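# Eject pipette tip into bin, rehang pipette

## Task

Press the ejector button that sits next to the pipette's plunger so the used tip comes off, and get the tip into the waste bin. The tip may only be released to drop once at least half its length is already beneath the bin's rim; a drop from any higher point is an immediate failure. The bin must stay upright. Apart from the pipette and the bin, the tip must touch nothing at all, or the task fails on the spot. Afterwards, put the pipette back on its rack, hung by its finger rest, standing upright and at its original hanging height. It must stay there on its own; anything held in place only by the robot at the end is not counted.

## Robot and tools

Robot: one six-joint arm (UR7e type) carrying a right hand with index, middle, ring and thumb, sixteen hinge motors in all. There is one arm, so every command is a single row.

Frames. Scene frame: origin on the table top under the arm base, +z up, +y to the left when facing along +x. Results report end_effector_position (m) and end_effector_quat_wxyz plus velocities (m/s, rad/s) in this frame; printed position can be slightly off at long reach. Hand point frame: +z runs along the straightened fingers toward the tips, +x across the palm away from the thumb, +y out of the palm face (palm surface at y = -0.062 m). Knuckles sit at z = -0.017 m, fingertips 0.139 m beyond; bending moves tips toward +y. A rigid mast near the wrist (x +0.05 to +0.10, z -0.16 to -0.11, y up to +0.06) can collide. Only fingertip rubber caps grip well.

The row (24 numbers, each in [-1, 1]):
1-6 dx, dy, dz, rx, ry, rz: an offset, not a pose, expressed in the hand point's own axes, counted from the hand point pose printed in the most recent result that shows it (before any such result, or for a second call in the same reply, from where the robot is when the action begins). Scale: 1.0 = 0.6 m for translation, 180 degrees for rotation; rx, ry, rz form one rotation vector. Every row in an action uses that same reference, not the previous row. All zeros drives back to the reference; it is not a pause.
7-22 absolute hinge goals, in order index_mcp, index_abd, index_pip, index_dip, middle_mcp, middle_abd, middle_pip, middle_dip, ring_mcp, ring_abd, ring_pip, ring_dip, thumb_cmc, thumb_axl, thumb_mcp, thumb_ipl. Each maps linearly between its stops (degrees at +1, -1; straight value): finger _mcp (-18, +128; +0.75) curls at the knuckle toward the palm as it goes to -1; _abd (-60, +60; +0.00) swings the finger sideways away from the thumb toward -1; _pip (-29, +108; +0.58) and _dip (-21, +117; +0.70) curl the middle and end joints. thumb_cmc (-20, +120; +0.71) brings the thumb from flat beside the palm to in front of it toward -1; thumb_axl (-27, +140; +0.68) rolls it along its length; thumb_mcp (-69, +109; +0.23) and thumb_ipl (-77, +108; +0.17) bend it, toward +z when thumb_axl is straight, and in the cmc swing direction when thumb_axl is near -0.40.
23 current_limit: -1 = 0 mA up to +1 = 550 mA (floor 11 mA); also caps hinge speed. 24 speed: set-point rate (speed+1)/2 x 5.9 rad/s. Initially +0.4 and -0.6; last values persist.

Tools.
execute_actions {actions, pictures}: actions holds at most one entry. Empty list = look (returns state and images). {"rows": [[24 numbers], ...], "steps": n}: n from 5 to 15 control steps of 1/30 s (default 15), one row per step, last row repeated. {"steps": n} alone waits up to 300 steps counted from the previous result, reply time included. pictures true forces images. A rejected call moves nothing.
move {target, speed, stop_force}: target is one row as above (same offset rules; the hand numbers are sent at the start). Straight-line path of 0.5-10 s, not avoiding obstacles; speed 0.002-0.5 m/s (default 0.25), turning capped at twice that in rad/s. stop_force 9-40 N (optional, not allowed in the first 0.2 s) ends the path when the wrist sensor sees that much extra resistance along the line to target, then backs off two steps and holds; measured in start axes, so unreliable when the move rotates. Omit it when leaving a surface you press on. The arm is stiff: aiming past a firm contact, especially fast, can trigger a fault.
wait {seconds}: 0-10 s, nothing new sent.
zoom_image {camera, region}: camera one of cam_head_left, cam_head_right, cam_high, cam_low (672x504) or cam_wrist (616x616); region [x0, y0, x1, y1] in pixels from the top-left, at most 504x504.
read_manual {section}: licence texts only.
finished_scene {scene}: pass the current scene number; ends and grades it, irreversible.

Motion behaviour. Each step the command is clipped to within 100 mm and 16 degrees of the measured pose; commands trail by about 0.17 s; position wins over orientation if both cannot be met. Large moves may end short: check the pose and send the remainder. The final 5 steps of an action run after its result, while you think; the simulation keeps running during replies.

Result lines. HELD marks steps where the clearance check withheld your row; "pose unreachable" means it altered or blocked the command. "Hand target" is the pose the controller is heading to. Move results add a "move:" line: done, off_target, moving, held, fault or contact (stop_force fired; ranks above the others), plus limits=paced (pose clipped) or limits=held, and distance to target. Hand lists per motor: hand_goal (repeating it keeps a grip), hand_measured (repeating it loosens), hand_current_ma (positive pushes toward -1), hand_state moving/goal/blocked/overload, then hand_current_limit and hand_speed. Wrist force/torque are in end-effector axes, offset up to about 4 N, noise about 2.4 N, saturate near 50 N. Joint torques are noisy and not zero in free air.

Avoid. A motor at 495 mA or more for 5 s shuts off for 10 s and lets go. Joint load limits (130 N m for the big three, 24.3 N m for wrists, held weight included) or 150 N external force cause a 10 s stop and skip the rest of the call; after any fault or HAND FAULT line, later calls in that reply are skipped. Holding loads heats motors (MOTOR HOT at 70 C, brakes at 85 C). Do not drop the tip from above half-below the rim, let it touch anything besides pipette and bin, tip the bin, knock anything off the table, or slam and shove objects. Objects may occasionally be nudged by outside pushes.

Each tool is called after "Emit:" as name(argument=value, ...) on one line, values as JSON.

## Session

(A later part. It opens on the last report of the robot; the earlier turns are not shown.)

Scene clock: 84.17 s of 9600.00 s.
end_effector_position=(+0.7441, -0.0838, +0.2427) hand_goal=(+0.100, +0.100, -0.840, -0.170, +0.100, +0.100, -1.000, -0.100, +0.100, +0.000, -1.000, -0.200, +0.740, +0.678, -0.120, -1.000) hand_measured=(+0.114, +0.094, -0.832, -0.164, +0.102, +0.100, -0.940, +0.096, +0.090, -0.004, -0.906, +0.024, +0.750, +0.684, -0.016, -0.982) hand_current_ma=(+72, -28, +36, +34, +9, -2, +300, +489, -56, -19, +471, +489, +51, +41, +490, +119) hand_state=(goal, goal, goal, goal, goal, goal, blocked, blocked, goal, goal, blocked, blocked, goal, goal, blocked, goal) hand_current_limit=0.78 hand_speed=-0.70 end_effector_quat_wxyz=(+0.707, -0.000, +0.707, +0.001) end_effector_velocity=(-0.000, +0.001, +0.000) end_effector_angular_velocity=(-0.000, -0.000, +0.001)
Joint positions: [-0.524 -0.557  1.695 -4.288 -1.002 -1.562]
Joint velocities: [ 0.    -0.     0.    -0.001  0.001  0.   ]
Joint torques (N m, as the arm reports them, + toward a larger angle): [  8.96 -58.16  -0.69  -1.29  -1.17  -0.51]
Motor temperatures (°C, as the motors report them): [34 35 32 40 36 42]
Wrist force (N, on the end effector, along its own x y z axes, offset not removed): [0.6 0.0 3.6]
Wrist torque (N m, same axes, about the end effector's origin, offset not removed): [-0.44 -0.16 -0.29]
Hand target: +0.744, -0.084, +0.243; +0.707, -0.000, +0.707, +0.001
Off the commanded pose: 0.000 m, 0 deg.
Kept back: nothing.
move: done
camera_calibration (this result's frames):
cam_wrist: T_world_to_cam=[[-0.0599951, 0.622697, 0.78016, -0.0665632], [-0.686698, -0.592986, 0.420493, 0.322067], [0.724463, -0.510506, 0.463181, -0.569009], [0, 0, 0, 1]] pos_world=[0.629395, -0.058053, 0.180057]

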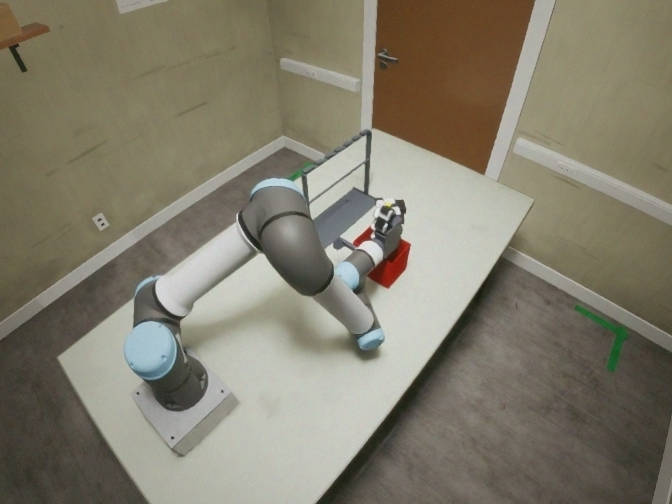

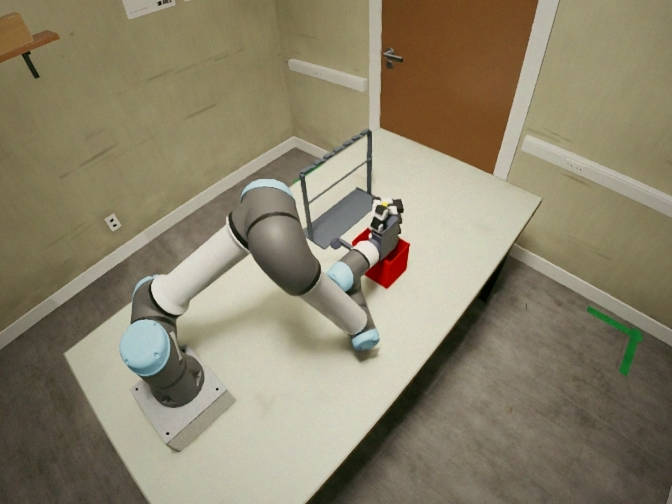

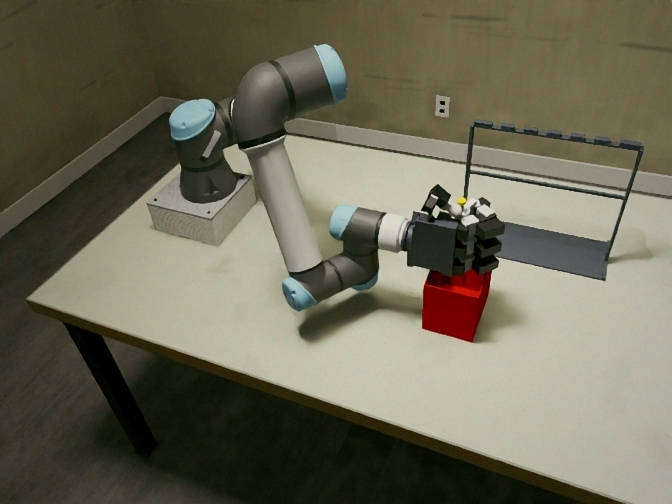

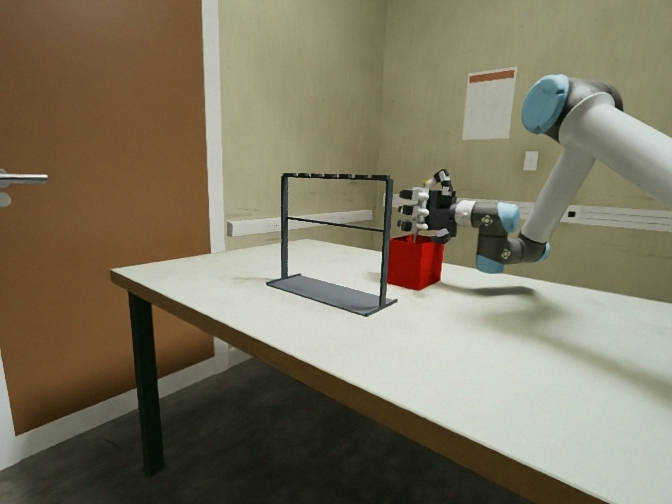

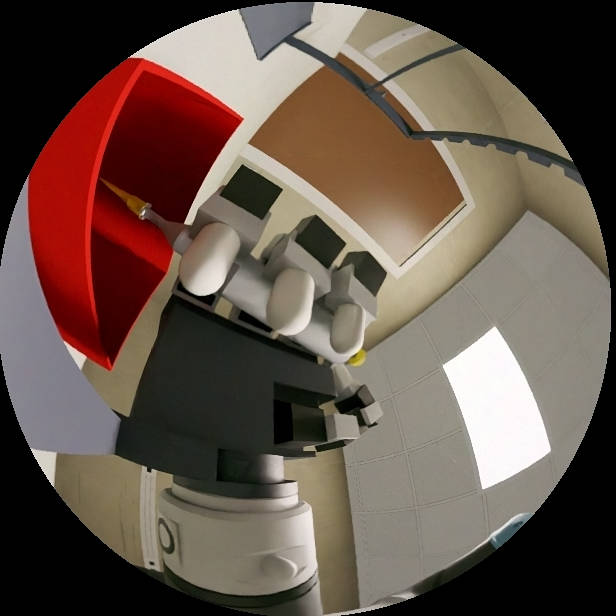

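Emit:
execute_actions(actions=[{"rows": [[0,0,0,0,0,0, 0.1,0.1,-0.82,-0.16, 0.1,0.1,-1.0,0.22, 0.1,0,-1.0,0.22, 0.74,0.678,-0.12,-1.0, 0.78,-0.6]], "steps": 15}])

Emit:
execute_actions(actions=[{"rows": [[0,0,0,0,0,0, 0.1,0.55,-0.82,-0.16, 0.1,0.1,-1.0,0.22, 0.1,0,-1.0,0.22, 0.74,0.678,-0.12,-1.0, 1.0,-0.75]], "steps": 15}])

Emit:
execute_actions(actions=[{"rows": [[0,0,0,0,0,0, 0.1,0.55,-0.82,-0.16, 0.1,0.1,-1.0,0.22, 0.1,0,-1.0,0.22, 0.74,0.678,-0.12,-1.0, 1.0,-0.75],[0,0,0,0,0,0, 0.1,0.55,-0.82,-0.16, 0.1,0.1,-1.0,0.22, 0.1,0,-1.0,0.22, 0.74,0.678,-0.12,-1.0, 1.0,-0.75],[0,0,0,0,0,0, 0.1,0.55,-0.82,-0.16, 0.1,0.1,-1.0,0.22, 0.1,0,-1.0,0.22, 0.74,0.678,-0.12,-1.0, 1.0,-0.75],[0,0,0,0,0,0, 0.1,0.55,-0.82,-0.16, 0.1,0.1,-1.0,0.22, 0.1,0,-1.0,0.22, 0.74,0.678,-0.12,-1.0, 1.0,-0.75],[0,0,0,0,0,0, 0.1,0.55,-0.82,-0.16, 0.1,0.1,-1.0,0.22, 0.1,0,-1.0,0.22, 0.74,0.678,-0.12,-1.0, 1.0,-0.75],[0,0,0,0,0,0, 0.1,0.55,-0.82,-0.16, 0.1,0.1,-1.0,0.22, 0.1,0,-1.0,0.22, 0.74,0.678,-0.12,-1.0, 1.0,-0.75],[0,0,0,0,0,0, 0.1,0.55,-0.82,-0.16, 0.1,0.1,-1.0,0.22, 0.1,0,-1.0,0.22, 0.74,0.678,-0.12,-1.0, 1.0,-0.75],[0,0,0,0,0,0, 0.1,0.55,-0.82,-0.16, 0.1,0.1,-1.0,0.22, 0.1,0,-1.0,0.22, 0.74,0.678,-0.12,-1.0, 1.0,-0.75],[0,0,0,0,0,0, 0.1,0.55,-0.82,-0.16, 0.1,0.1,-1.0,0.22, 0.1,0,-1.0,0.22, 0.74,0.678,-0.12,-1.0, 1.0,-0.75],[0,0,0,0,0,0, 0.1,0.55,-0.82,-0.16, 0.1,0.1,-1.0,0.22, 0.1,0,-1.0,0.22, 0.74,0.678,-0.12,-1.0, 1.0,-0.75],[0,0,0,0,0,0, 0.1,0.55,-0.82,-0.16, 0.1,0.1,-1.0,0.22, 0.1,0,-1.0,0.22, 0.74,0.678,-0.12,-1.0, 1.0,-0.75],[0,0,0,0,0,0, 0.1,0.55,-0.82,-0.16, 0.1,0.1,-1.0,0.22, 0.1,0,-1.0,0.22, 0.74,0.678,-0.12,-1.0, 1.0,-0.75],[0,0,0,0,0,0, 0.1,0.55,-0.82,-0.16, 0.1,0.1,-1.0,0.22, 0.1,0,-1.0,0.22, 0.74,0.678,-0.12,-1.0, 1.0,-0.75],[0,0,0,0,0,0, 0.1,0.55,-0.82,-0.16, 0.1,0.1,-1.0,0.22, 0.1,0,-1.0,0.22, 0.74,0.678,-0.12,-1.0, 1.0,-0.75],[0,0,0,0,0,0, 0.1,0.55,-0.82,-0.16, 0.1,0.1,-1.0,0.22, 0.1,0,-1.0,0.22, 0.74,0.678,-0.12,-1.0, 0.78,-0.75]], "steps": 15}], pictures=true)

Scene clock: 85.60 s of 9600.00 s.
end_effector_position=(+0.7441, -0.0838, +0.2427) hand_goal=(+0.100, +0.100, -0.820, -0.160, +0.100, +0.100, -1.000, +0.220, +0.100, +0.000, -1.000, +0.220, +0.740, +0.678, -0.120, -1.000) hand_measured=(+0.100, +0.094, -0.828, -0.162, +0.102, +0.100, -0.980, +0.216, +0.104, -0.002, -0.940, +0.176, +0.750, +0.686, -0.016, -0.982) hand_current_ma=(-5, -28, -39, -12, +13, -3, +98, +8, +31, -12, +253, -36, +51, +50, +489, +119) hand_state=(moving, goal, goal, goal, goal, goal, moving, moving, moving, goal, moving, moving, goal, goal, blocked, goal) hand_current_limit=0.78 hand_speed=-0.60 end_effector_quat_wxyz=(+0.707, -0.000, +0.707, +0.001) end_effector_velocity=(-0.000, +0.001, +0.000) end_effector_angular_velocity=(-0.000, -0.000, +0.003)
Joint positions: [-0.524 -0.557  1.695 -4.288 -1.002 -1.562]
Joint velocities: [-0.    -0.    -0.     0.     0.003  0.   ]
Joint torques (N m, as the arm reports them, + toward a larger angle): [  9.11 -57.68  -0.3   -1.29  -1.09  -0.57]
Motor temperatures (°C, as the motors report them): [34 35 32 40 36 42]
Wrist force (N, on the end effector, along its own x y z axes, offset not removed): [-2.6 -5.8 0.9]
Wrist torque (N m, same axes, about the end effector's origin, offset not removed): [-0.71 0.42 -0.56]
Steps of this call (steps 1 to 33: nothing new was sent; steps 34 to 43: the first 10 steps of this action). Readings (end_effector_position | what the end effector reports):
34: (+0.7441, -0.0838, +0.2427) | hand_goal=(+0.100, +0.100, -0.820, -0.160, +0.100, +0.100, -1.000, +0.220, +0.100, +0.000, -1.000, +0.220, +0.740, +0.678, -0.120, -1.000) hand_measured=(+0.114, +0.094, -0.832, -0.164, +0.102, +0.100, -0.940, +0.096, +0.090, -0.004, -0.906, +0.022, +0.750, +0.684, -0.016, -0.982) hand_current_ma=(+72, -28, +36, +34, +9, -2, +301, +489, -56, -19, +471, +489, +51, +41, +490, +119) hand_state=(goal, goal, moving, moving, goal, goal, blocked, moving, goal, goal, blocked, moving, goal, goal, blocked, goal) hand_current_limit=0.78 hand_speed=-0.60
35: (+0.7441, -0.0838, +0.2427) | hand_goal=(+0.100, +0.100, -0.820, -0.160, +0.100, +0.100, -1.000, +0.220, +0.100, +0.000, -1.000, +0.220, +0.740, +0.678, -0.120, -1.000) hand_measured=(+0.114, +0.094, -0.832, -0.164, +0.102, +0.100, -0.940, +0.096, +0.090, -0.004, -0.906, +0.022, +0.750, +0.684, -0.016, -0.982) hand_current_ma=(+72, -28, -29, -13, +9, -2, +301, +312, -56, -19, +471, +312, +51, +39, +489, +119) hand_state=(goal, goal, moving, moving, goal, goal, blocked, moving, goal, goal, blocked, moving, goal, goal, blocked, goal) hand_current_limit=0.78 hand_speed=-0.60
37: (+0.7441, -0.0838, +0.2427) | hand_goal=(+0.100, +0.100, -0.820, -0.160, +0.100, +0.100, -1.000, +0.220, +0.100, +0.000, -1.000, +0.220, +0.740, +0.678, -0.120, -1.000) hand_measured=(+0.114, +0.094, -0.828, -0.162, +0.102, +0.100, -0.940, +0.104, +0.090, -0.004, -0.906, +0.034, +0.750, +0.684, -0.016, -0.982) hand_current_ma=(+72, -28, -39, -12, +9, -3, +303, +104, -56, -19, +473, +123, +51, +35, +489, +119) hand_state=(goal, goal, goal, goal, goal, goal, blocked, moving, goal, goal, blocked, moving, goal, goal, blocked, goal) hand_current_limit=0.78 hand_speed=-0.60
41: (+0.7441, -0.0838, +0.2427) | hand_goal=(+0.100, +0.100, -0.820, -0.160, +0.100, +0.100, -1.000, +0.220, +0.100, +0.000, -1.000, +0.220, +0.740, +0.678, -0.120, -1.000) hand_measured=(+0.102, +0.094, -0.828, -0.162, +0.102, +0.100, -0.970, +0.184, +0.100, -0.002, -0.926, +0.118, +0.750, +0.686, -0.016, -0.982) hand_current_ma=(+6, -28, -39, -12, +13, -3, +79, -32, +26, -12, +323, -23, +51, +47, +489, +119) hand_state=(moving, goal, goal, goal, goal, goal, moving, moving, moving, goal, moving, moving, goal, goal, blocked, goal) hand_current_limit=0.78 hand_speed=-0.60
43: the state above

Scene clock: 86.10 s of 9600.00 s.
end_effector_position=(+0.7441, -0.0838, +0.2427) hand_goal=(+0.100, +0.550, -0.820, -0.160, +0.100, +0.100, -1.000, +0.220, +0.100, +0.000, -1.000, +0.220, +0.740, +0.678, -0.120, -1.000) hand_measured=(+0.100, +0.218, -0.808, -0.162, +0.104, +0.100, -0.978, +0.222, +0.106, -0.006, -0.952, +0.222, +0.750, +0.692, -0.016, -0.982) hand_current_ma=(+9, -321, +81, -9, +24, -1, +110, +16, +34, -28, +238, +13, +51, +85, +550, +119) hand_state=(moving, moving, moving, goal, goal, goal, moving, goal, goal, goal, blocked, goal, goal, goal, blocked, goal) hand_current_limit=1.00 hand_speed=-0.75 end_effector_quat_wxyz=(+0.707, -0.000, +0.707, +0.001) end_effector_velocity=(+0.000, +0.000, +0.000) end_effector_angular_velocity=(+0.000, +0.000, +0.000)
Joint positions: [-0.524 -0.557  1.695 -4.288 -1.002 -1.562]
Joint velocities: [ 0.    -0.    -0.001  0.001 -0.    -0.   ]
Joint torques (N m, as the arm reports them, + toward a larger angle): [  8.47 -57.23  -1.15  -1.36  -1.07  -0.62]
Motor temperatures (°C, as the motors report them): [34 35 32 40 36 42]
Wrist force (N, on the end effector, along its own x y z axes, offset not removed): [3.9 -3.6 3.8]
Wrist torque (N m, same axes, about the end effector's origin, offset not removed): [-0.99 -0.47 -0.16]
Off your previous action's commanded pose: 0.000 m, 0 deg at its last step (step 5 of this call).
Steps of this call (steps 1 to 5: the last 5 steps of your previous action; steps 6 to 15: the first 10 steps of this action, its rows measured from where the robot was after step 5). Readings (end_effector_position | what the end effector reports):
5: (+0.7441, -0.0838, +0.2427) | hand_goal=(+0.100, +0.100, -0.820, -0.160, +0.100, +0.100, -1.000, +0.220, +0.100, +0.000, -1.000, +0.220, +0.740, +0.678, -0.120, -1.000) hand_measured=(+0.100, +0.094, -0.828, -0.162, +0.102, +0.100, -0.980, +0.220, +0.106, -0.002, -0.952, +0.220, +0.750, +0.686, -0.016, -0.982) hand_current_ma=(-4, -28, -39, -12, +13, -3, +100, -5, +30, -13, +238, +3, +51, +50, +490, +119) hand_state=(goal, goal, goal, goal, goal, goal, goal, goal, goal, goal, blocked, goal, goal, goal, blocked, goal) hand_current_limit=0.78 hand_speed=-0.60
6: (+0.7441, -0.0838, +0.2427) | hand_goal=(+0.100, +0.550, -0.820, -0.160, +0.100, +0.100, -1.000, +0.220, +0.100, +0.000, -1.000, +0.220, +0.740, +0.678, -0.120, -1.000) hand_measured=(+0.100, +0.094, -0.828, -0.162, +0.102, +0.100, -0.980, +0.220, +0.106, -0.002, -0.952, +0.220, +0.750, +0.686, -0.016, -0.982) hand_current_ma=(-4, -28, -39, -12, +13, -3, +100, -5, +30, -13, +238, +3, +51, +50, +490, +119) hand_state=(goal, moving, goal, goal, goal, goal, goal, goal, goal, goal, blocked, goal, goal, goal, blocked, goal) hand_current_limit=1.00 hand_speed=-0.75
7: (+0.7441, -0.0838, +0.2427) | hand_goal=(+0.100, +0.550, -0.820, -0.160, +0.100, +0.100, -1.000, +0.220, +0.100, +0.000, -1.000, +0.220, +0.740, +0.678, -0.120, -1.000) hand_measured=(+0.100, +0.094, -0.828, -0.162, +0.102, +0.100, -0.980, +0.220, +0.106, -0.002, -0.952, +0.220, +0.750, +0.686, -0.016, -0.982) hand_current_ma=(-4, -109, -38, -12, +13, -3, +100, -5, +30, -13, +238, +3, +51, +50, +550, +119) hand_state=(goal, moving, goal, goal, goal, goal, goal, goal, goal, goal, blocked, goal, goal, goal, moving, goal) hand_current_limit=1.00 hand_speed=-0.75
9: (+0.7441, -0.0838, +0.2427) | hand_goal=(+0.100, +0.550, -0.820, -0.160, +0.100, +0.100, -1.000, +0.220, +0.100, +0.000, -1.000, +0.220, +0.740, +0.678, -0.120, -1.000) hand_measured=(+0.098, +0.116, -0.824, -0.162, +0.102, +0.100, -0.980, +0.220, +0.106, -0.004, -0.952, +0.220, +0.750, +0.686, -0.016, -0.982) hand_current_ma=(-7, -167, +2, -12, +13, -3, +100, -1, +34, -19, +238, +6, +51, +61, +550, +119) hand_state=(goal, moving, moving, goal, goal, goal, goal, goal, goal, goal, blocked, goal, goal, moving, blocked, goal) hand_current_limit=1.00 hand_speed=-0.75
13: (+0.7441, -0.0838, +0.2427) | hand_goal=(+0.100, +0.550, -0.820, -0.160, +0.100, +0.100, -1.000, +0.220, +0.100, +0.000, -1.000, +0.220, +0.740, +0.678, -0.120, -1.000) hand_measured=(+0.098, +0.184, -0.814, -0.162, +0.102, +0.100, -0.980, +0.222, +0.106, -0.004, -0.952, +0.222, +0.750, +0.690, -0.016, -0.982) hand_current_ma=(-4, -261, +41, -9, +14, +0, +101, +11, +34, -24, +238, +9, +51, +83, +550, +119) hand_state=(goal, moving, moving, goal, goal, goal, goal, goal, goal, goal, blocked, goal, goal, moving, blocked, goal) hand_current_limit=1.00 hand_speed=-0.75
15: the state above

Scene clock: 86.60 s of 9600.00 s.
end_effector_position=(+0.7441, -0.0838, +0.2427) hand_goal=(+0.100, +0.550, -0.820, -0.160, +0.100, +0.100, -1.000, +0.220, +0.100, +0.000, -1.000, +0.220, +0.740, +0.678, -0.120, -1.000) hand_measured=(+0.110, +0.508, -0.818, -0.162, +0.104, +0.100, -0.972, +0.226, +0.106, -0.006, -0.952, +0.224, +0.754, +0.698, -0.016, -0.982) hand_current_ma=(+57, -159, +9, -9, +25, -1, +139, +33, +34, -32, +238, +20, +69, +121, +550, +119) hand_state=(goal, moving, moving, goal, goal, goal, blocked, goal, goal, goal, blocked, goal, goal, goal, blocked, goal) hand_current_limit=1.00 hand_speed=-0.75 end_effector_quat_wxyz=(+0.707, -0.000, +0.707, +0.001) end_effector_velocity=(-0.000, +0.000, -0.000) end_effector_angular_velocity=(+0.001, +0.001, +0.001)
Joint positions: [-0.524 -0.557  1.695 -4.288 -1.002 -1.562]
Joint velocities: [-0.    -0.     0.     0.001  0.001  0.   ]
Joint torques (N m, as the arm reports them, + toward a larger angle): [  9.59 -57.41  -1.24  -1.18  -1.2   -0.55]
Motor temperatures (°C, as the motors report them): [34 35 32 40 36 42]
Wrist force (N, on the end effector, along its own x y z axes, offset not removed): [-2.2 -1.3 1.6]
Wrist torque (N m, same axes, about the end effector's origin, offset not removed): [-0.08 0.42 -0.43]
Off your previous action's commanded pose: 0.000 m, 0 deg at its last step (step 5 of this call).
Steps of this call (steps 1 to 5: the last 5 steps of your previous action; steps 6 to 15: the first 10 steps of this action, its rows measured from where the robot was after step 5). Readings (end_effector_position | what the end effector reports):
5: (+0.7441, -0.0838, +0.2427) | hand_goal=(+0.100, +0.550, -0.820, -0.160, +0.100, +0.100, -1.000, +0.220, +0.100, +0.000, -1.000, +0.220, +0.740, +0.678, -0.120, -1.000) hand_measured=(+0.106, +0.322, -0.806, -0.162, +0.104, +0.100, -0.976, +0.226, +0.106, -0.006, -0.952, +0.224, +0.752, +0.694, -0.016, -0.982) hand_current_ma=(+39, -353, +67, -9, +28, -1, +130, +28, +34, -32, +238, +20, +60, +103, +550, +119) hand_state=(moving, moving, goal, goal, goal, goal, moving, goal, goal, goal, blocked, goal, goal, goal, blocked, goal) hand_current_limit=1.00 hand_speed=-0.75
6: (+0.7441, -0.0838, +0.2427) | hand_goal=(+0.100, +0.550, -0.820, -0.160, +0.100, +0.100, -1.000, +0.220, +0.100, +0.000, -1.000, +0.220, +0.740, +0.678, -0.120, -1.000) hand_measured=(+0.106, +0.344, -0.806, -0.162, +0.106, +0.100, -0.974, +0.226, +0.106, -0.006, -0.952, +0.224, +0.752, +0.694, -0.016, -0.982) hand_current_ma=(+45, -357, +67, -9, +28, -1, +133, +30, +34, -32, +238, +20, +62, +107, +550, +119) hand_state=(moving, moving, goal, goal, goal, goal, moving, goal, goal, goal, blocked, goal, goal, goal, blocked, goal) hand_current_limit=1.00 hand_speed=-0.75
7: (+0.7441, -0.0838, +0.2427) | hand_goal=(+0.100, +0.550, -0.820, -0.160, +0.100, +0.100, -1.000, +0.220, +0.100, +0.000, -1.000, +0.220, +0.740, +0.678, -0.120, -1.000) hand_measured=(+0.108, +0.366, -0.806, -0.162, +0.106, +0.100, -0.974, +0.226, +0.106, -0.006, -0.952, +0.224, +0.752, +0.696, -0.016, -0.982) hand_current_ma=(+50, -360, +67, -9, +27, -1, +136, +31, +34, -32, +238, +20, +64, +110, +550, +119) hand_state=(moving, moving, goal, goal, goal, goal, blocked, goal, goal, goal, blocked, goal, goal, goal, blocked, goal) hand_current_limit=1.00 hand_speed=-0.75
9: (+0.7441, -0.0838, +0.2427) | hand_goal=(+0.100, +0.550, -0.820, -0.160, +0.100, +0.100, -1.000, +0.220, +0.100, +0.000, -1.000, +0.220, +0.740, +0.678, -0.120, -1.000) hand_measured=(+0.110, +0.414, -0.806, -0.162, +0.106, +0.100, -0.972, +0.226, +0.106, -0.006, -0.952, +0.224, +0.752, +0.696, -0.016, -0.982) hand_current_ma=(+58, -355, +67, -9, +27, -1, +139, +33, +34, -32, +238, +20, +67, +117, +550, +119) hand_state=(moving, moving, goal, goal, goal, goal, blocked, goal, goal, goal, blocked, goal, goal, goal, blocked, goal) hand_current_limit=1.00 hand_speed=-0.75
13: (+0.7441, -0.0838, +0.2427) | hand_goal=(+0.100, +0.550, -0.820, -0.160, +0.100, +0.100, -1.000, +0.220, +0.100, +0.000, -1.000, +0.220, +0.740, +0.678, -0.120, -1.000) hand_measured=(+0.110, +0.490, -0.814, -0.162, +0.106, +0.100, -0.972, +0.226, +0.106, -0.006, -0.952, +0.224, +0.754, +0.698, -0.016, -0.982) hand_current_ma=(+57, -205, +13, -9, +26, -1, +139, +33, +34, -32, +238, +20, +69, +121, +550, +119) hand_state=(goal, moving, moving, goal, goal, goal, blocked, goal, goal, goal, blocked, goal, goal, goal, blocked, goal) hand_current_limit=1.00 hand_speed=-0.75
15: the state above
camera_calibration (this result's frames):
cam_wrist: T_world_to_cam=[[-0.0599948, 0.622697, 0.78016, -0.0665634], [-0.686698, -0.592986, 0.420493, 0.322067], [0.724463, -0.510507, 0.46318, -0.569009], [0, 0, 0, 1]] pos_world=[0.629395, -0.058053, 0.180057]

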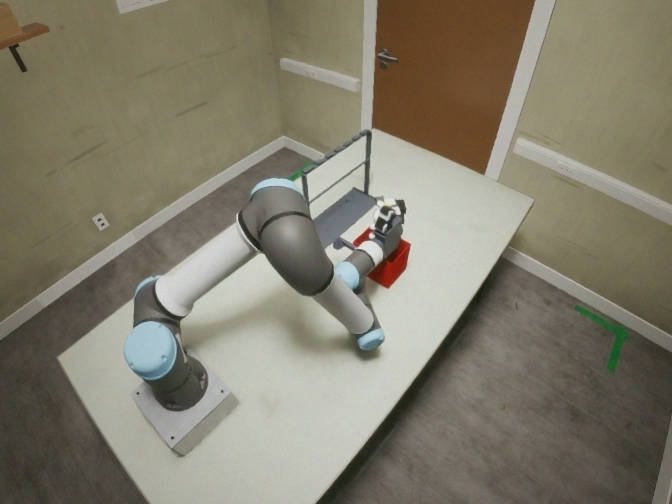

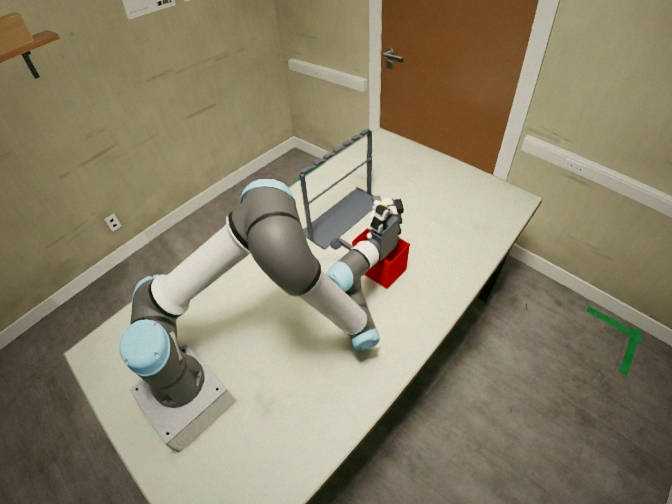

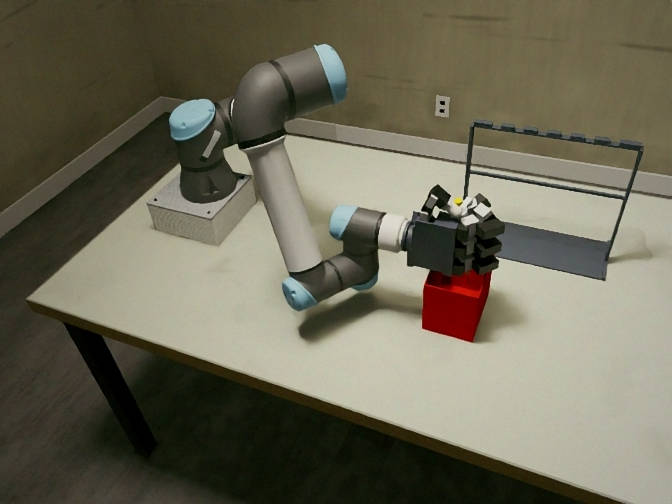

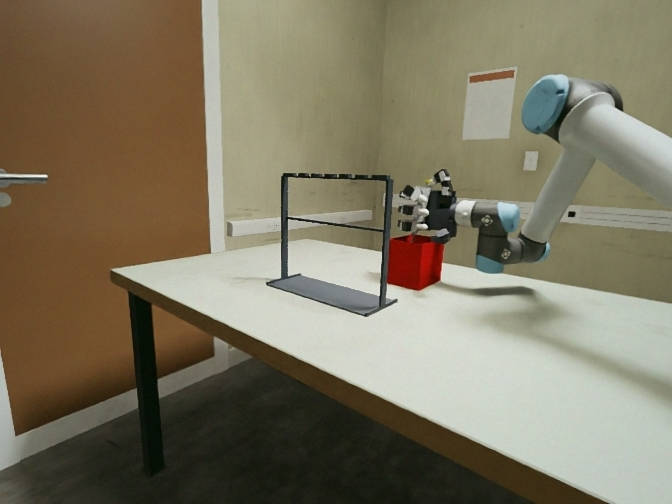

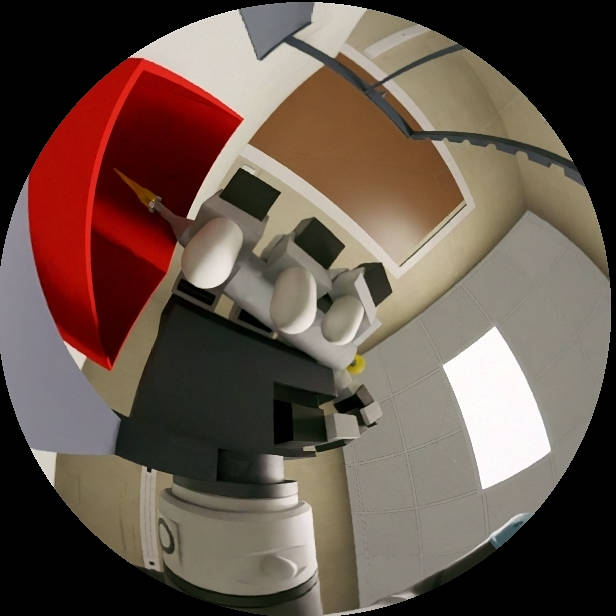

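Emit:
zoom_image(camera="cam_low", region=[390, 160, 460, 230])

Emit:
zoom_image(camera="cam_high", region=[430, 176, 500, 232])

Emit:
zoom_image(camera="cam_wrist", region=[290, 250, 410, 410])

Region (390, 160, 460, 230) of cam_low's 672x504 image, scaled by 7.200, with more detail than that image has.

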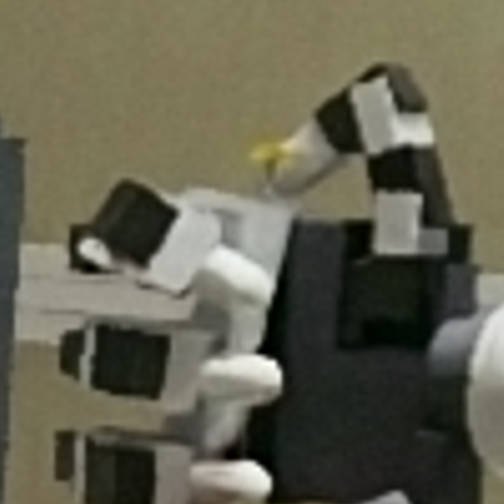

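Region (430, 176, 500, 232) of cam_high's 672x504 image, scaled by 7.200, with more detail than that image has; it fills the top 403 rows of this view, and the rest is white.

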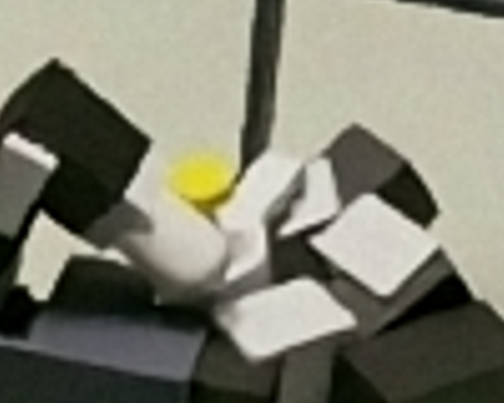

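Region (290, 250, 410, 410) of cam_wrist's 616x616 image, scaled by 3.150, with more detail than that image has; it fills the left 378 columns of this view, and the rest is white.

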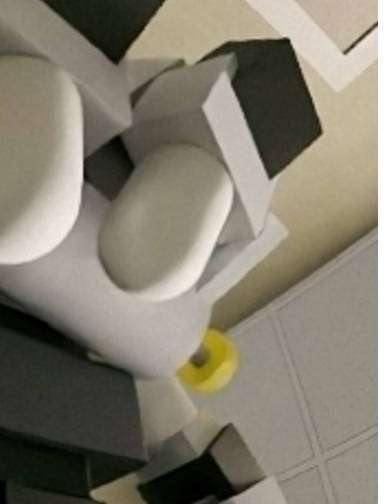

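Emit:
execute_actions(actions=[{"rows": [[0,0,0,0,0,0, 0.1,-0.5,-0.82,-0.16, 0.1,0.1,-1.0,0.22, 0.1,0,-1.0,0.22, 0.74,0.678,-0.12,-1.0, 0.78,-0.7]], "steps": 15}])

Emit:
execute_actions(actions=[{"rows": [[0,0,0,0,0,0, 0.1,-0.5,-0.82,-0.16, 0.1,0.1,-1.0,0.22, 0.1,0,-1.0,0.22, 0.74,0.678,-0.12,-1.0, 1.0,-0.7]], "steps": 15}])

Emit:
execute_actions(actions=[{"rows": [[0,0,0,0,0,0, 0.1,-0.5,-0.82,-0.16, 0.1,0.1,-1.0,0.22, 0.1,0,-1.0,0.22, 0.74,0.678,-0.12,-1.0, 1.0,-0.7]], "steps": 15}])

Emit:
execute_actions(actions=[{"rows": [[0,0,0,0,0,0, 0.1,-0.5,-0.82,-0.16, 0.1,0.1,-1.0,0.22, 0.1,0,-1.0,0.22, 0.74,0.678,-0.12,-1.0, 0.78,-0.7]], "steps": 6}], pictures=true)

Scene clock: 87.77 s of 9600.00 s.
end_effector_position=(+0.7441, -0.0838, +0.2427) hand_goal=(+0.100, -0.500, -0.820, -0.160, +0.100, +0.100, -1.000, +0.220, +0.100, +0.000, -1.000, +0.220, +0.740, +0.678, -0.120, -1.000) hand_measured=(+0.104, +0.338, -0.824, -0.162, +0.104, +0.100, -0.978, +0.226, +0.104, -0.006, -0.952, +0.224, +0.754, +0.698, -0.020, -0.982) hand_current_ma=(+17, +40, -23, -9, +25, -1, +107, +33, +23, -32, +236, +21, +69, +117, +473, +123) hand_state=(moving, moving, goal, goal, goal, goal, moving, goal, goal, goal, blocked, goal, goal, goal, moving, goal) hand_current_limit=0.78 hand_speed=-0.70 end_effector_quat_wxyz=(+0.707, -0.000, +0.707, +0.001) end_effector_velocity=(-0.000, +0.001, -0.001) end_effector_angular_velocity=(+0.002, +0.003, +0.003)
Joint positions: [-0.524 -0.557  1.695 -4.288 -1.002 -1.562]
Joint velocities: [0.    0.    0.001 0.002 0.003 0.   ]
Joint torques (N m, as the arm reports them, + toward a larger angle): [  8.57 -56.17  -0.71  -1.13  -1.18  -0.58]
Motor temperatures (°C, as the motors report them): [34 35 32 40 36 42]
Wrist force (N, on the end effector, along its own x y z axes, offset not removed): [1.1 -3.0 2.1]
Wrist torque (N m, same axes, about the end effector's origin, offset not removed): [-0.66 -0.26 -0.42]
Off your previous action's commanded pose: 0.000 m, 0 deg at its last step (step 5 of this call).
Steps of this call (steps 1 to 5: the last 5 steps of your previous action; steps 6 to 25: nothing new was sent; steps 26 to 35: the first 10 steps of this action). Readings (end_effector_position | what the end effector reports):
26: (+0.7441, -0.0838, +0.2427) | hand_goal=(+0.100, -0.500, -0.820, -0.160, +0.100, +0.100, -1.000, +0.220, +0.100, +0.000, -1.000, +0.220, +0.740, +0.678, -0.120, -1.000) hand_measured=(+0.110, +0.510, -0.818, -0.162, +0.104, +0.100, -0.972, +0.226, +0.106, -0.006, -0.952, +0.224, +0.754, +0.698, -0.016, -0.982) hand_current_ma=(+57, -175, +12, -9, +25, -1, +139, +33, +34, -32, +238, +20, +69, +121, +490, +119) hand_state=(goal, moving, goal, goal, goal, goal, blocked, goal, goal, goal, blocked, goal, goal, goal, blocked, goal) hand_current_limit=0.78 hand_speed=-0.70
27: (+0.7441, -0.0838, +0.2427) | hand_goal=(+0.100, -0.500, -0.820, -0.160, +0.100, +0.100, -1.000, +0.220, +0.100, +0.000, -1.000, +0.220, +0.740, +0.678, -0.120, -1.000) hand_measured=(+0.110, +0.510, -0.818, -0.162, +0.104, +0.100, -0.972, +0.226, +0.106, -0.006, -0.952, +0.224, +0.754, +0.698, -0.016, -0.982) hand_current_ma=(+57, -51, +12, -9, +25, -1, +139, +33, +34, -32, +238, +20, +69, +121, +489, +119) hand_state=(goal, moving, goal, goal, goal, goal, blocked, goal, goal, goal, blocked, goal, goal, goal, blocked, goal) hand_current_limit=0.78 hand_speed=-0.70
29: (+0.7441, -0.0838, +0.2427) | hand_goal=(+0.100, -0.500, -0.820, -0.160, +0.100, +0.100, -1.000, +0.220, +0.100, +0.000, -1.000, +0.220, +0.740, +0.678, -0.120, -1.000) hand_measured=(+0.110, +0.488, -0.820, -0.162, +0.104, +0.100, -0.972, +0.226, +0.106, -0.006, -0.952, +0.224, +0.754, +0.698, -0.016, -0.982) hand_current_ma=(+47, +7, -23, -9, +25, +0, +139, +33, +34, -32, +238, +20, +69, +121, +490, +119) hand_state=(moving, moving, moving, goal, goal, goal, blocked, goal, goal, goal, blocked, goal, goal, goal, blocked, goal) hand_current_limit=0.78 hand_speed=-0.70
33: (+0.7441, -0.0838, +0.2427) | hand_goal=(+0.100, -0.500, -0.820, -0.160, +0.100, +0.100, -1.000, +0.220, +0.100, +0.000, -1.000, +0.220, +0.740, +0.678, -0.120, -1.000) hand_measured=(+0.106, +0.392, -0.824, -0.162, +0.104, +0.100, -0.976, +0.226, +0.104, -0.006, -0.952, +0.224, +0.754, +0.698, -0.018, -0.982) hand_current_ma=(+25, +35, -23, -9, +25, -1, +114, +33, +23, -32, +236, +20, +69, +121, +466, +119) hand_state=(goal, moving, goal, goal, goal, goal, moving, goal, goal, goal, blocked, goal, goal, goal, moving, goal) hand_current_limit=0.78 hand_speed=-0.70
35: the state above

Scene clock: 88.27 s of 9600.00 s.
end_effector_position=(+0.7441, -0.0838, +0.2427) hand_goal=(+0.100, -0.500, -0.820, -0.160, +0.100, +0.100, -1.000, +0.220, +0.100, +0.000, -1.000, +0.220, +0.740, +0.678, -0.120, -1.000) hand_measured=(+0.098, -0.066, -0.830, -0.162, +0.104, +0.100, -0.986, +0.226, +0.104, -0.006, -0.952, +0.228, +0.754, +0.694, -0.036, -0.980) hand_current_ma=(-14, +120, -52, -9, +20, -1, +72, +28, +23, -29, +236, +41, +69, +90, +550, +139) hand_state=(goal, moving, goal, goal, goal, goal, goal, goal, goal, goal, blocked, goal, goal, moving, blocked, goal) hand_current_limit=1.00 hand_speed=-0.70 end_effector_quat_wxyz=(+0.707, -0.000, +0.707, +0.001) end_effector_velocity=(-0.000, +0.000, -0.000) end_effector_angular_velocity=(-0.000, -0.000, +0.001)
Joint positions: [-0.524 -0.557  1.695 -4.288 -1.002 -1.562]
Joint velocities: [ 0.     0.     0.    -0.001  0.001 -0.   ]
Joint torques (N m, as the arm reports them, + toward a larger angle): [  7.54 -56.98  -0.09  -1.09  -1.07  -0.53]
Motor temperatures (°C, as the motors report them): [34 35 32 40 36 42]
Wrist force (N, on the end effector, along its own x y z axes, offset not removed): [-4.4 -7.2 -0.1]
Wrist torque (N m, same axes, about the end effector's origin, offset not removed): [-0.76 0.83 -0.81]
Off your previous action's commanded pose: 0.000 m, 0 deg at its last step (step 5 of this call).
Steps of this call (steps 1 to 5: the last 5 steps of your previous action; steps 6 to 15: the first 10 steps of this action, its rows measured from where the robot was after step 5). Readings (end_effector_position | what the end effector reports):
5: (+0.7441, -0.0838, +0.2427) | hand_goal=(+0.100, -0.500, -0.820, -0.160, +0.100, +0.100, -1.000, +0.220, +0.100, +0.000, -1.000, +0.220, +0.740, +0.678, -0.120, -1.000) hand_measured=(+0.104, +0.198, -0.824, -0.162, +0.104, +0.100, -0.980, +0.226, +0.104, -0.006, -0.952, +0.226, +0.754, +0.696, -0.028, -0.982) hand_current_ma=(+16, +40, -23, -9, +21, -1, +97, +33, +23, -29, +236, +36, +69, +116, +490, +124) hand_state=(goal, moving, goal, goal, goal, goal, goal, goal, goal, goal, blocked, goal, goal, goal, blocked, goal) hand_current_limit=0.78 hand_speed=-0.70
6: (+0.7441, -0.0838, +0.2427) | hand_goal=(+0.100, -0.500, -0.820, -0.160, +0.100, +0.100, -1.000, +0.220, +0.100, +0.000, -1.000, +0.220, +0.740, +0.678, -0.120, -1.000) hand_measured=(+0.104, +0.170, -0.824, -0.162, +0.104, +0.100, -0.980, +0.226, +0.104, -0.006, -0.952, +0.228, +0.754, +0.696, -0.028, -0.982) hand_current_ma=(+16, +40, -23, -9, +21, -1, +97, +33, +23, -29, +236, +36, +69, +116, +489, +124) hand_state=(goal, moving, goal, goal, goal, goal, goal, goal, goal, goal, blocked, goal, goal, goal, blocked, goal) hand_current_limit=1.00 hand_speed=-0.70
7: (+0.7441, -0.0838, +0.2427) | hand_goal=(+0.100, -0.500, -0.820, -0.160, +0.100, +0.100, -1.000, +0.220, +0.100, +0.000, -1.000, +0.220, +0.740, +0.678, -0.120, -1.000) hand_measured=(+0.104, +0.142, -0.824, -0.162, +0.104, +0.100, -0.980, +0.226, +0.104, -0.006, -0.952, +0.228, +0.754, +0.696, -0.028, -0.982) hand_current_ma=(+16, +40, -22, -9, +21, -1, +97, +33, +23, -29, +236, +36, +69, +116, +529, +125) hand_state=(goal, moving, goal, goal, goal, goal, goal, goal, goal, goal, blocked, goal, goal, goal, moving, goal) hand_current_limit=1.00 hand_speed=-0.70
9: (+0.7441, -0.0838, +0.2427) | hand_goal=(+0.100, -0.500, -0.820, -0.160, +0.100, +0.100, -1.000, +0.220, +0.100, +0.000, -1.000, +0.220, +0.740, +0.678, -0.120, -1.000) hand_measured=(+0.102, +0.088, -0.826, -0.162, +0.104, +0.100, -0.986, +0.226, +0.104, -0.006, -0.952, +0.228, +0.754, +0.696, -0.034, -0.982) hand_current_ma=(+7, +68, -41, -9, +20, -1, +72, +28, +23, -29, +236, +43, +69, +111, +543, +133) hand_state=(moving, moving, moving, goal, goal, goal, moving, moving, goal, goal, blocked, moving, goal, moving, moving, moving) hand_current_limit=1.00 hand_speed=-0.70
13: (+0.7441, -0.0838, +0.2427) | hand_goal=(+0.100, -0.500, -0.820, -0.160, +0.100, +0.100, -1.000, +0.220, +0.100, +0.000, -1.000, +0.220, +0.740, +0.678, -0.120, -1.000) hand_measured=(+0.100, -0.014, -0.830, -0.162, +0.104, +0.100, -0.986, +0.226, +0.104, -0.006, -0.952, +0.228, +0.754, +0.696, -0.036, -0.980) hand_current_ma=(-7, +104, -48, -9, +20, -1, +72, +28, +23, -29, +236, +41, +69, +100, +550, +133) hand_state=(goal, moving, goal, goal, goal, goal, goal, goal, goal, goal, blocked, goal, goal, goal, blocked, goal) hand_current_limit=1.00 hand_speed=-0.70
15: the state above

Scene clock: 88.77 s of 9600.00 s.
end_effector_position=(+0.7441, -0.0838, +0.2427) hand_goal=(+0.100, -0.500, -0.820, -0.160, +0.100, +0.100, -1.000, +0.220, +0.100, +0.000, -1.000, +0.220, +0.740, +0.678, -0.120, -1.000) hand_measured=(+0.090, -0.452, -0.822, -0.164, +0.104, +0.100, -0.986, +0.226, +0.106, -0.008, -0.952, +0.228, +0.750, +0.682, -0.036, -0.970) hand_current_ma=(-52, +168, -1, -22, +20, -1, +72, +28, +30, -34, +236, +41, +47, +18, +550, +209) hand_state=(goal, moving, moving, goal, goal, goal, goal, goal, goal, goal, blocked, goal, goal, goal, blocked, blocked) hand_current_limit=1.00 hand_speed=-0.70 end_effector_quat_wxyz=(+0.707, -0.000, +0.707, +0.001) end_effector_velocity=(+0.000, -0.000, +0.000) end_effector_angular_velocity=(-0.001, -0.001, -0.000)
Joint positions: [-0.524 -0.557  1.695 -4.288 -1.002 -1.562]
Joint velocities: [ 0.    -0.    -0.001 -0.    -0.001 -0.   ]
Joint torques (N m, as the arm reports them, + toward a larger angle): [  8.57 -57.06  -1.12  -1.18  -1.09  -0.5 ]
Motor temperatures (°C, as the motors report them): [34 35 32 40 36 42]
Wrist force (N, on the end effector, along its own x y z axes, offset not removed): [-3.3 0.7 -2.3]
Wrist torque (N m, same axes, about the end effector's origin, offset not removed): [0.25 0.66 -0.64]
Off your previous action's commanded pose: 0.000 m, 0 deg at its last step (step 5 of this call).
Steps of this call (steps 1 to 5: the last 5 steps of your previous action; steps 6 to 15: the first 10 steps of this action, its rows measured from where the robot was after step 5). Readings (end_effector_position | what the end effector reports):
5: (+0.7441, -0.0838, +0.2427) | hand_goal=(+0.100, -0.500, -0.820, -0.160, +0.100, +0.100, -1.000, +0.220, +0.100, +0.000, -1.000, +0.220, +0.740, +0.678, -0.120, -1.000) hand_measured=(+0.094, -0.202, -0.832, -0.162, +0.104, +0.100, -0.986, +0.226, +0.106, -0.008, -0.952, +0.228, +0.752, +0.688, -0.036, -0.974) hand_current_ma=(-34, +140, -61, -12, +20, -1, +72, +28, +29, -33, +236, +41, +60, +55, +550, +182) hand_state=(moving, moving, goal, goal, goal, goal, goal, goal, goal, goal, blocked, goal, goal, moving, blocked, moving) hand_current_limit=1.00 hand_speed=-0.70
6: (+0.7441, -0.0838, +0.2427) | hand_goal=(+0.100, -0.500, -0.820, -0.160, +0.100, +0.100, -1.000, +0.220, +0.100, +0.000, -1.000, +0.220, +0.740, +0.678, -0.120, -1.000) hand_measured=(+0.094, -0.230, -0.832, -0.162, +0.104, +0.100, -0.986, +0.226, +0.106, -0.008, -0.952, +0.228, +0.752, +0.688, -0.036, -0.974) hand_current_ma=(-39, +143, -62, -15, +20, -1, +72, +28, +30, -34, +236, +41, +56, +48, +550, +189) hand_state=(moving, moving, goal, goal, goal, goal, goal, goal, goal, goal, blocked, goal, goal, moving, blocked, moving) hand_current_limit=1.00 hand_speed=-0.70
7: (+0.7441, -0.0838, +0.2427) | hand_goal=(+0.100, -0.500, -0.820, -0.160, +0.100, +0.100, -1.000, +0.220, +0.100, +0.000, -1.000, +0.220, +0.740, +0.678, -0.120, -1.000) hand_measured=(+0.092, -0.256, -0.832, -0.162, +0.104, +0.100, -0.986, +0.226, +0.106, -0.008, -0.952, +0.228, +0.752, +0.686, -0.036, -0.972) hand_current_ma=(-45, +146, -63, -17, +20, -1, +72, +28, +30, -34, +236, +41, +53, +41, +550, +196) hand_state=(moving, moving, goal, goal, goal, goal, goal, goal, goal, goal, blocked, goal, goal, moving, blocked, moving) hand_current_limit=1.00 hand_speed=-0.70
9: (+0.7441, -0.0838, +0.2427) | hand_goal=(+0.100, -0.500, -0.820, -0.160, +0.100, +0.100, -1.000, +0.220, +0.100, +0.000, -1.000, +0.220, +0.740, +0.678, -0.120, -1.000) hand_measured=(+0.092, -0.312, -0.832, -0.164, +0.104, +0.100, -0.986, +0.226, +0.106, -0.008, -0.952, +0.228, +0.750, +0.684, -0.036, -0.970) hand_current_ma=(-54, +156, -64, -23, +20, -1, +72, +28, +30, -34, +236, +41, +47, +27, +550, +206) hand_state=(moving, moving, goal, goal, goal, goal, goal, goal, goal, goal, blocked, goal, goal, moving, blocked, moving) hand_current_limit=1.00 hand_speed=-0.70
13: (+0.7441, -0.0838, +0.2427) | hand_goal=(+0.100, -0.500, -0.820, -0.160, +0.100, +0.100, -1.000, +0.220, +0.100, +0.000, -1.000, +0.220, +0.740, +0.678, -0.120, -1.000) hand_measured=(+0.090, -0.412, -0.828, -0.164, +0.104, +0.100, -0.986, +0.226, +0.106, -0.008, -0.952, +0.228, +0.750, +0.682, -0.036, -0.970) hand_current_ma=(-51, +208, -17, -22, +20, -1, +72, +28, +30, -34, +236, +41, +48, +23, +550, +205) hand_state=(goal, moving, moving, goal, goal, goal, goal, goal, goal, goal, blocked, goal, goal, moving, blocked, blocked) hand_current_limit=1.00 hand_speed=-0.70
15: the state above

Scene clock: 88.97 s of 9600.00 s.
end_effector_position=(+0.7441, -0.0838, +0.2427) hand_goal=(+0.100, -0.500, -0.820, -0.160, +0.100, +0.100, -1.000, +0.220, +0.100, +0.000, -1.000, +0.220, +0.740, +0.678, -0.120, -1.000) hand_measured=(+0.090, -0.458, -0.820, -0.164, +0.104, +0.100, -0.986, +0.226, +0.106, -0.008, -0.952, +0.228, +0.750, +0.682, -0.036, -0.970) hand_current_ma=(-52, +183, -4, -22, +20, -1, +72, +28, +30, -34, +236, +41, +48, +19, +550, +210) hand_state=(goal, blocked, goal, goal, goal, goal, goal, goal, goal, goal, blocked, goal, goal, goal, blocked, blocked) hand_current_limit=0.78 hand_speed=-0.70 end_effector_quat_wxyz=(+0.707, -0.000, +0.707, +0.001) end_effector_velocity=(+0.000, -0.000, -0.000) end_effector_angular_velocity=(-0.000, -0.000, -0.001)
Joint positions: [-0.524 -0.557  1.695 -4.288 -1.002 -1.562]
Joint velocities: [ 0.     0.     0.    -0.    -0.001 -0.   ]
Joint torques (N m, as the arm reports them, + toward a larger angle): [  9.05 -58.15  -0.08  -1.11  -1.11  -0.49]
Motor temperatures (°C, as the motors report them): [34 35 32 40 36 42]
Wrist force (N, on the end effector, along its own x y z axes, offset not removed): [-3.2 -2.6 2.7]
Wrist torque (N m, same axes, about the end effector's origin, offset not removed): [-0.49 0.36 -0.73]
Off your previous action's commanded pose: 0.000 m, 0 deg at its last step (step 5 of this call).
Steps of this call (steps 1 to 5: the last 5 steps of your previous action; step 6: the first step of this action, its rows measured from where the robot was after step 5). Readings (end_effector_position | what the end effector reports):
5: (+0.7441, -0.0838, +0.2427) | hand_goal=(+0.100, -0.500, -0.820, -0.160, +0.100, +0.100, -1.000, +0.220, +0.100, +0.000, -1.000, +0.220, +0.740, +0.678, -0.120, -1.000) hand_measured=(+0.090, -0.458, -0.820, -0.164, +0.104, +0.100, -0.986, +0.226, +0.106, -0.008, -0.952, +0.228, +0.750, +0.682, -0.036, -0.970) hand_current_ma=(-52, +183, -4, -22, +20, -1, +72, +28, +30, -34, +236, +41, +48, +19, +550, +210) hand_state=(goal, blocked, goal, goal, goal, goal, goal, goal, goal, goal, blocked, goal, goal, goal, blocked, blocked) hand_current_limit=1.00 hand_speed=-0.70
6: the state above
camera_calibration (this result's frames):
cam_wrist: T_world_to_cam=[[-0.059995, 0.622697, 0.78016, -0.0665633], [-0.686698, -0.592986, 0.420493, 0.322067], [0.724463, -0.510506, 0.463181, -0.569009], [0, 0, 0, 1]] pos_world=[0.629395, -0.0580531, 0.180057]

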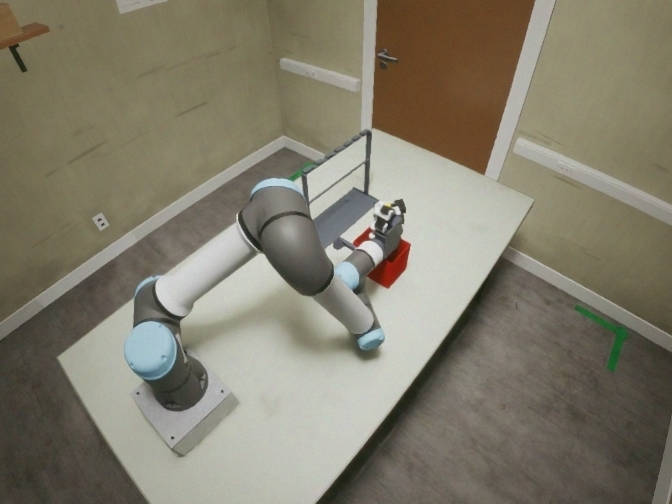

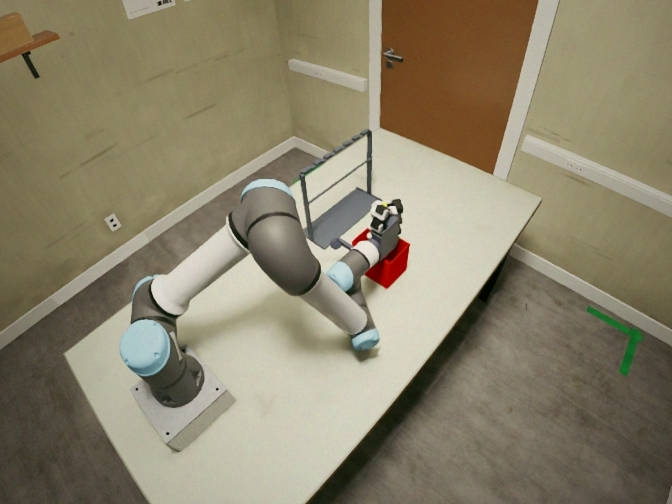

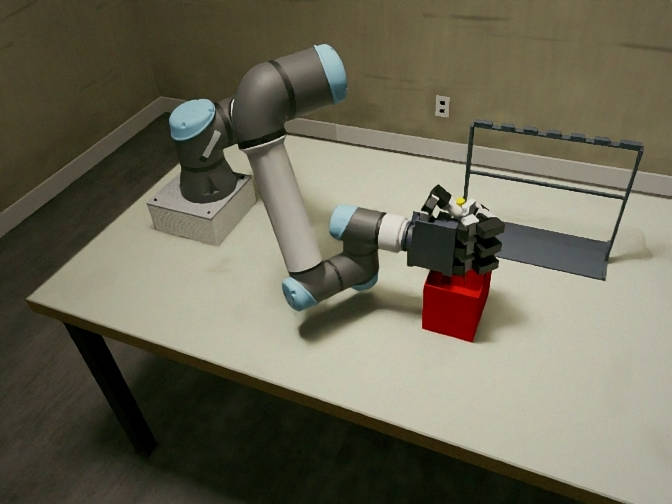

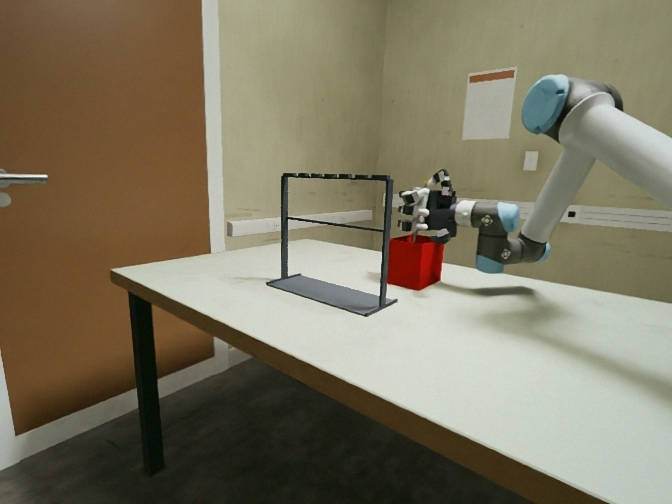

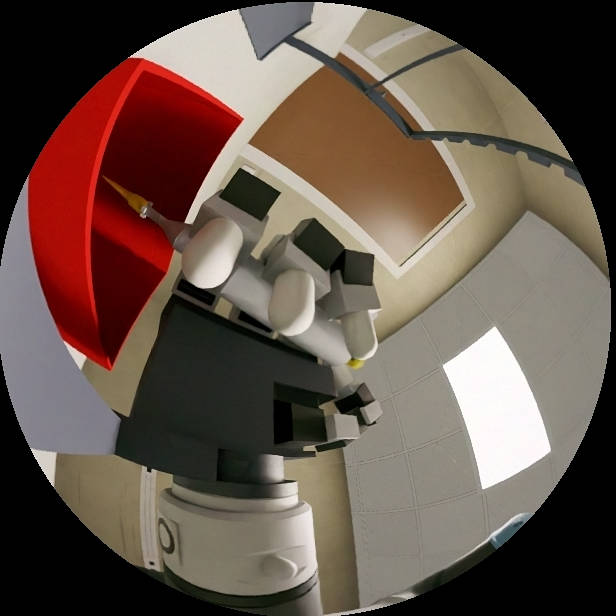

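Emit:
zoom_image(camera="cam_low", region=[390, 160, 460, 230])

Emit:
zoom_image(camera="cam_high", region=[430, 176, 500, 232])

Region (390, 160, 460, 230) of cam_low's 672x504 image, scaled by 7.200, with more detail than that image has.

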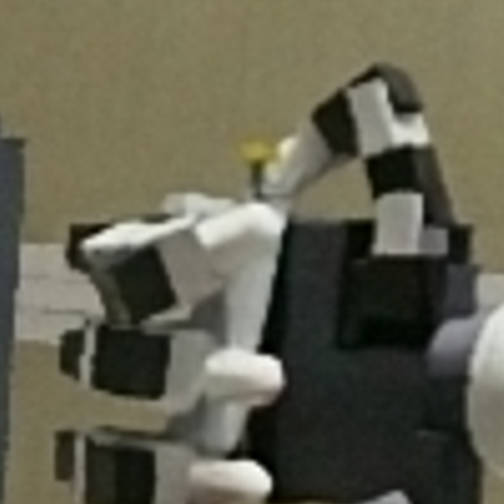

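Region (430, 176, 500, 232) of cam_high's 672x504 image, scaled by 7.200, with more detail than that image has; it fills the top 403 rows of this view, and the rest is white.

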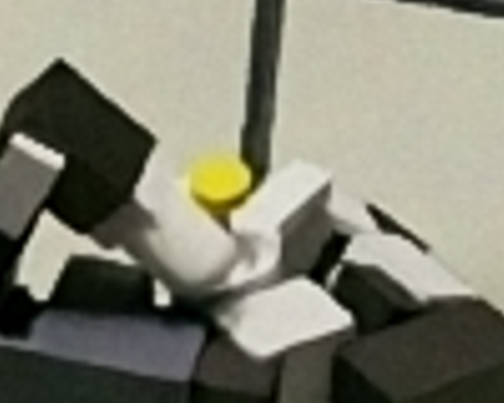

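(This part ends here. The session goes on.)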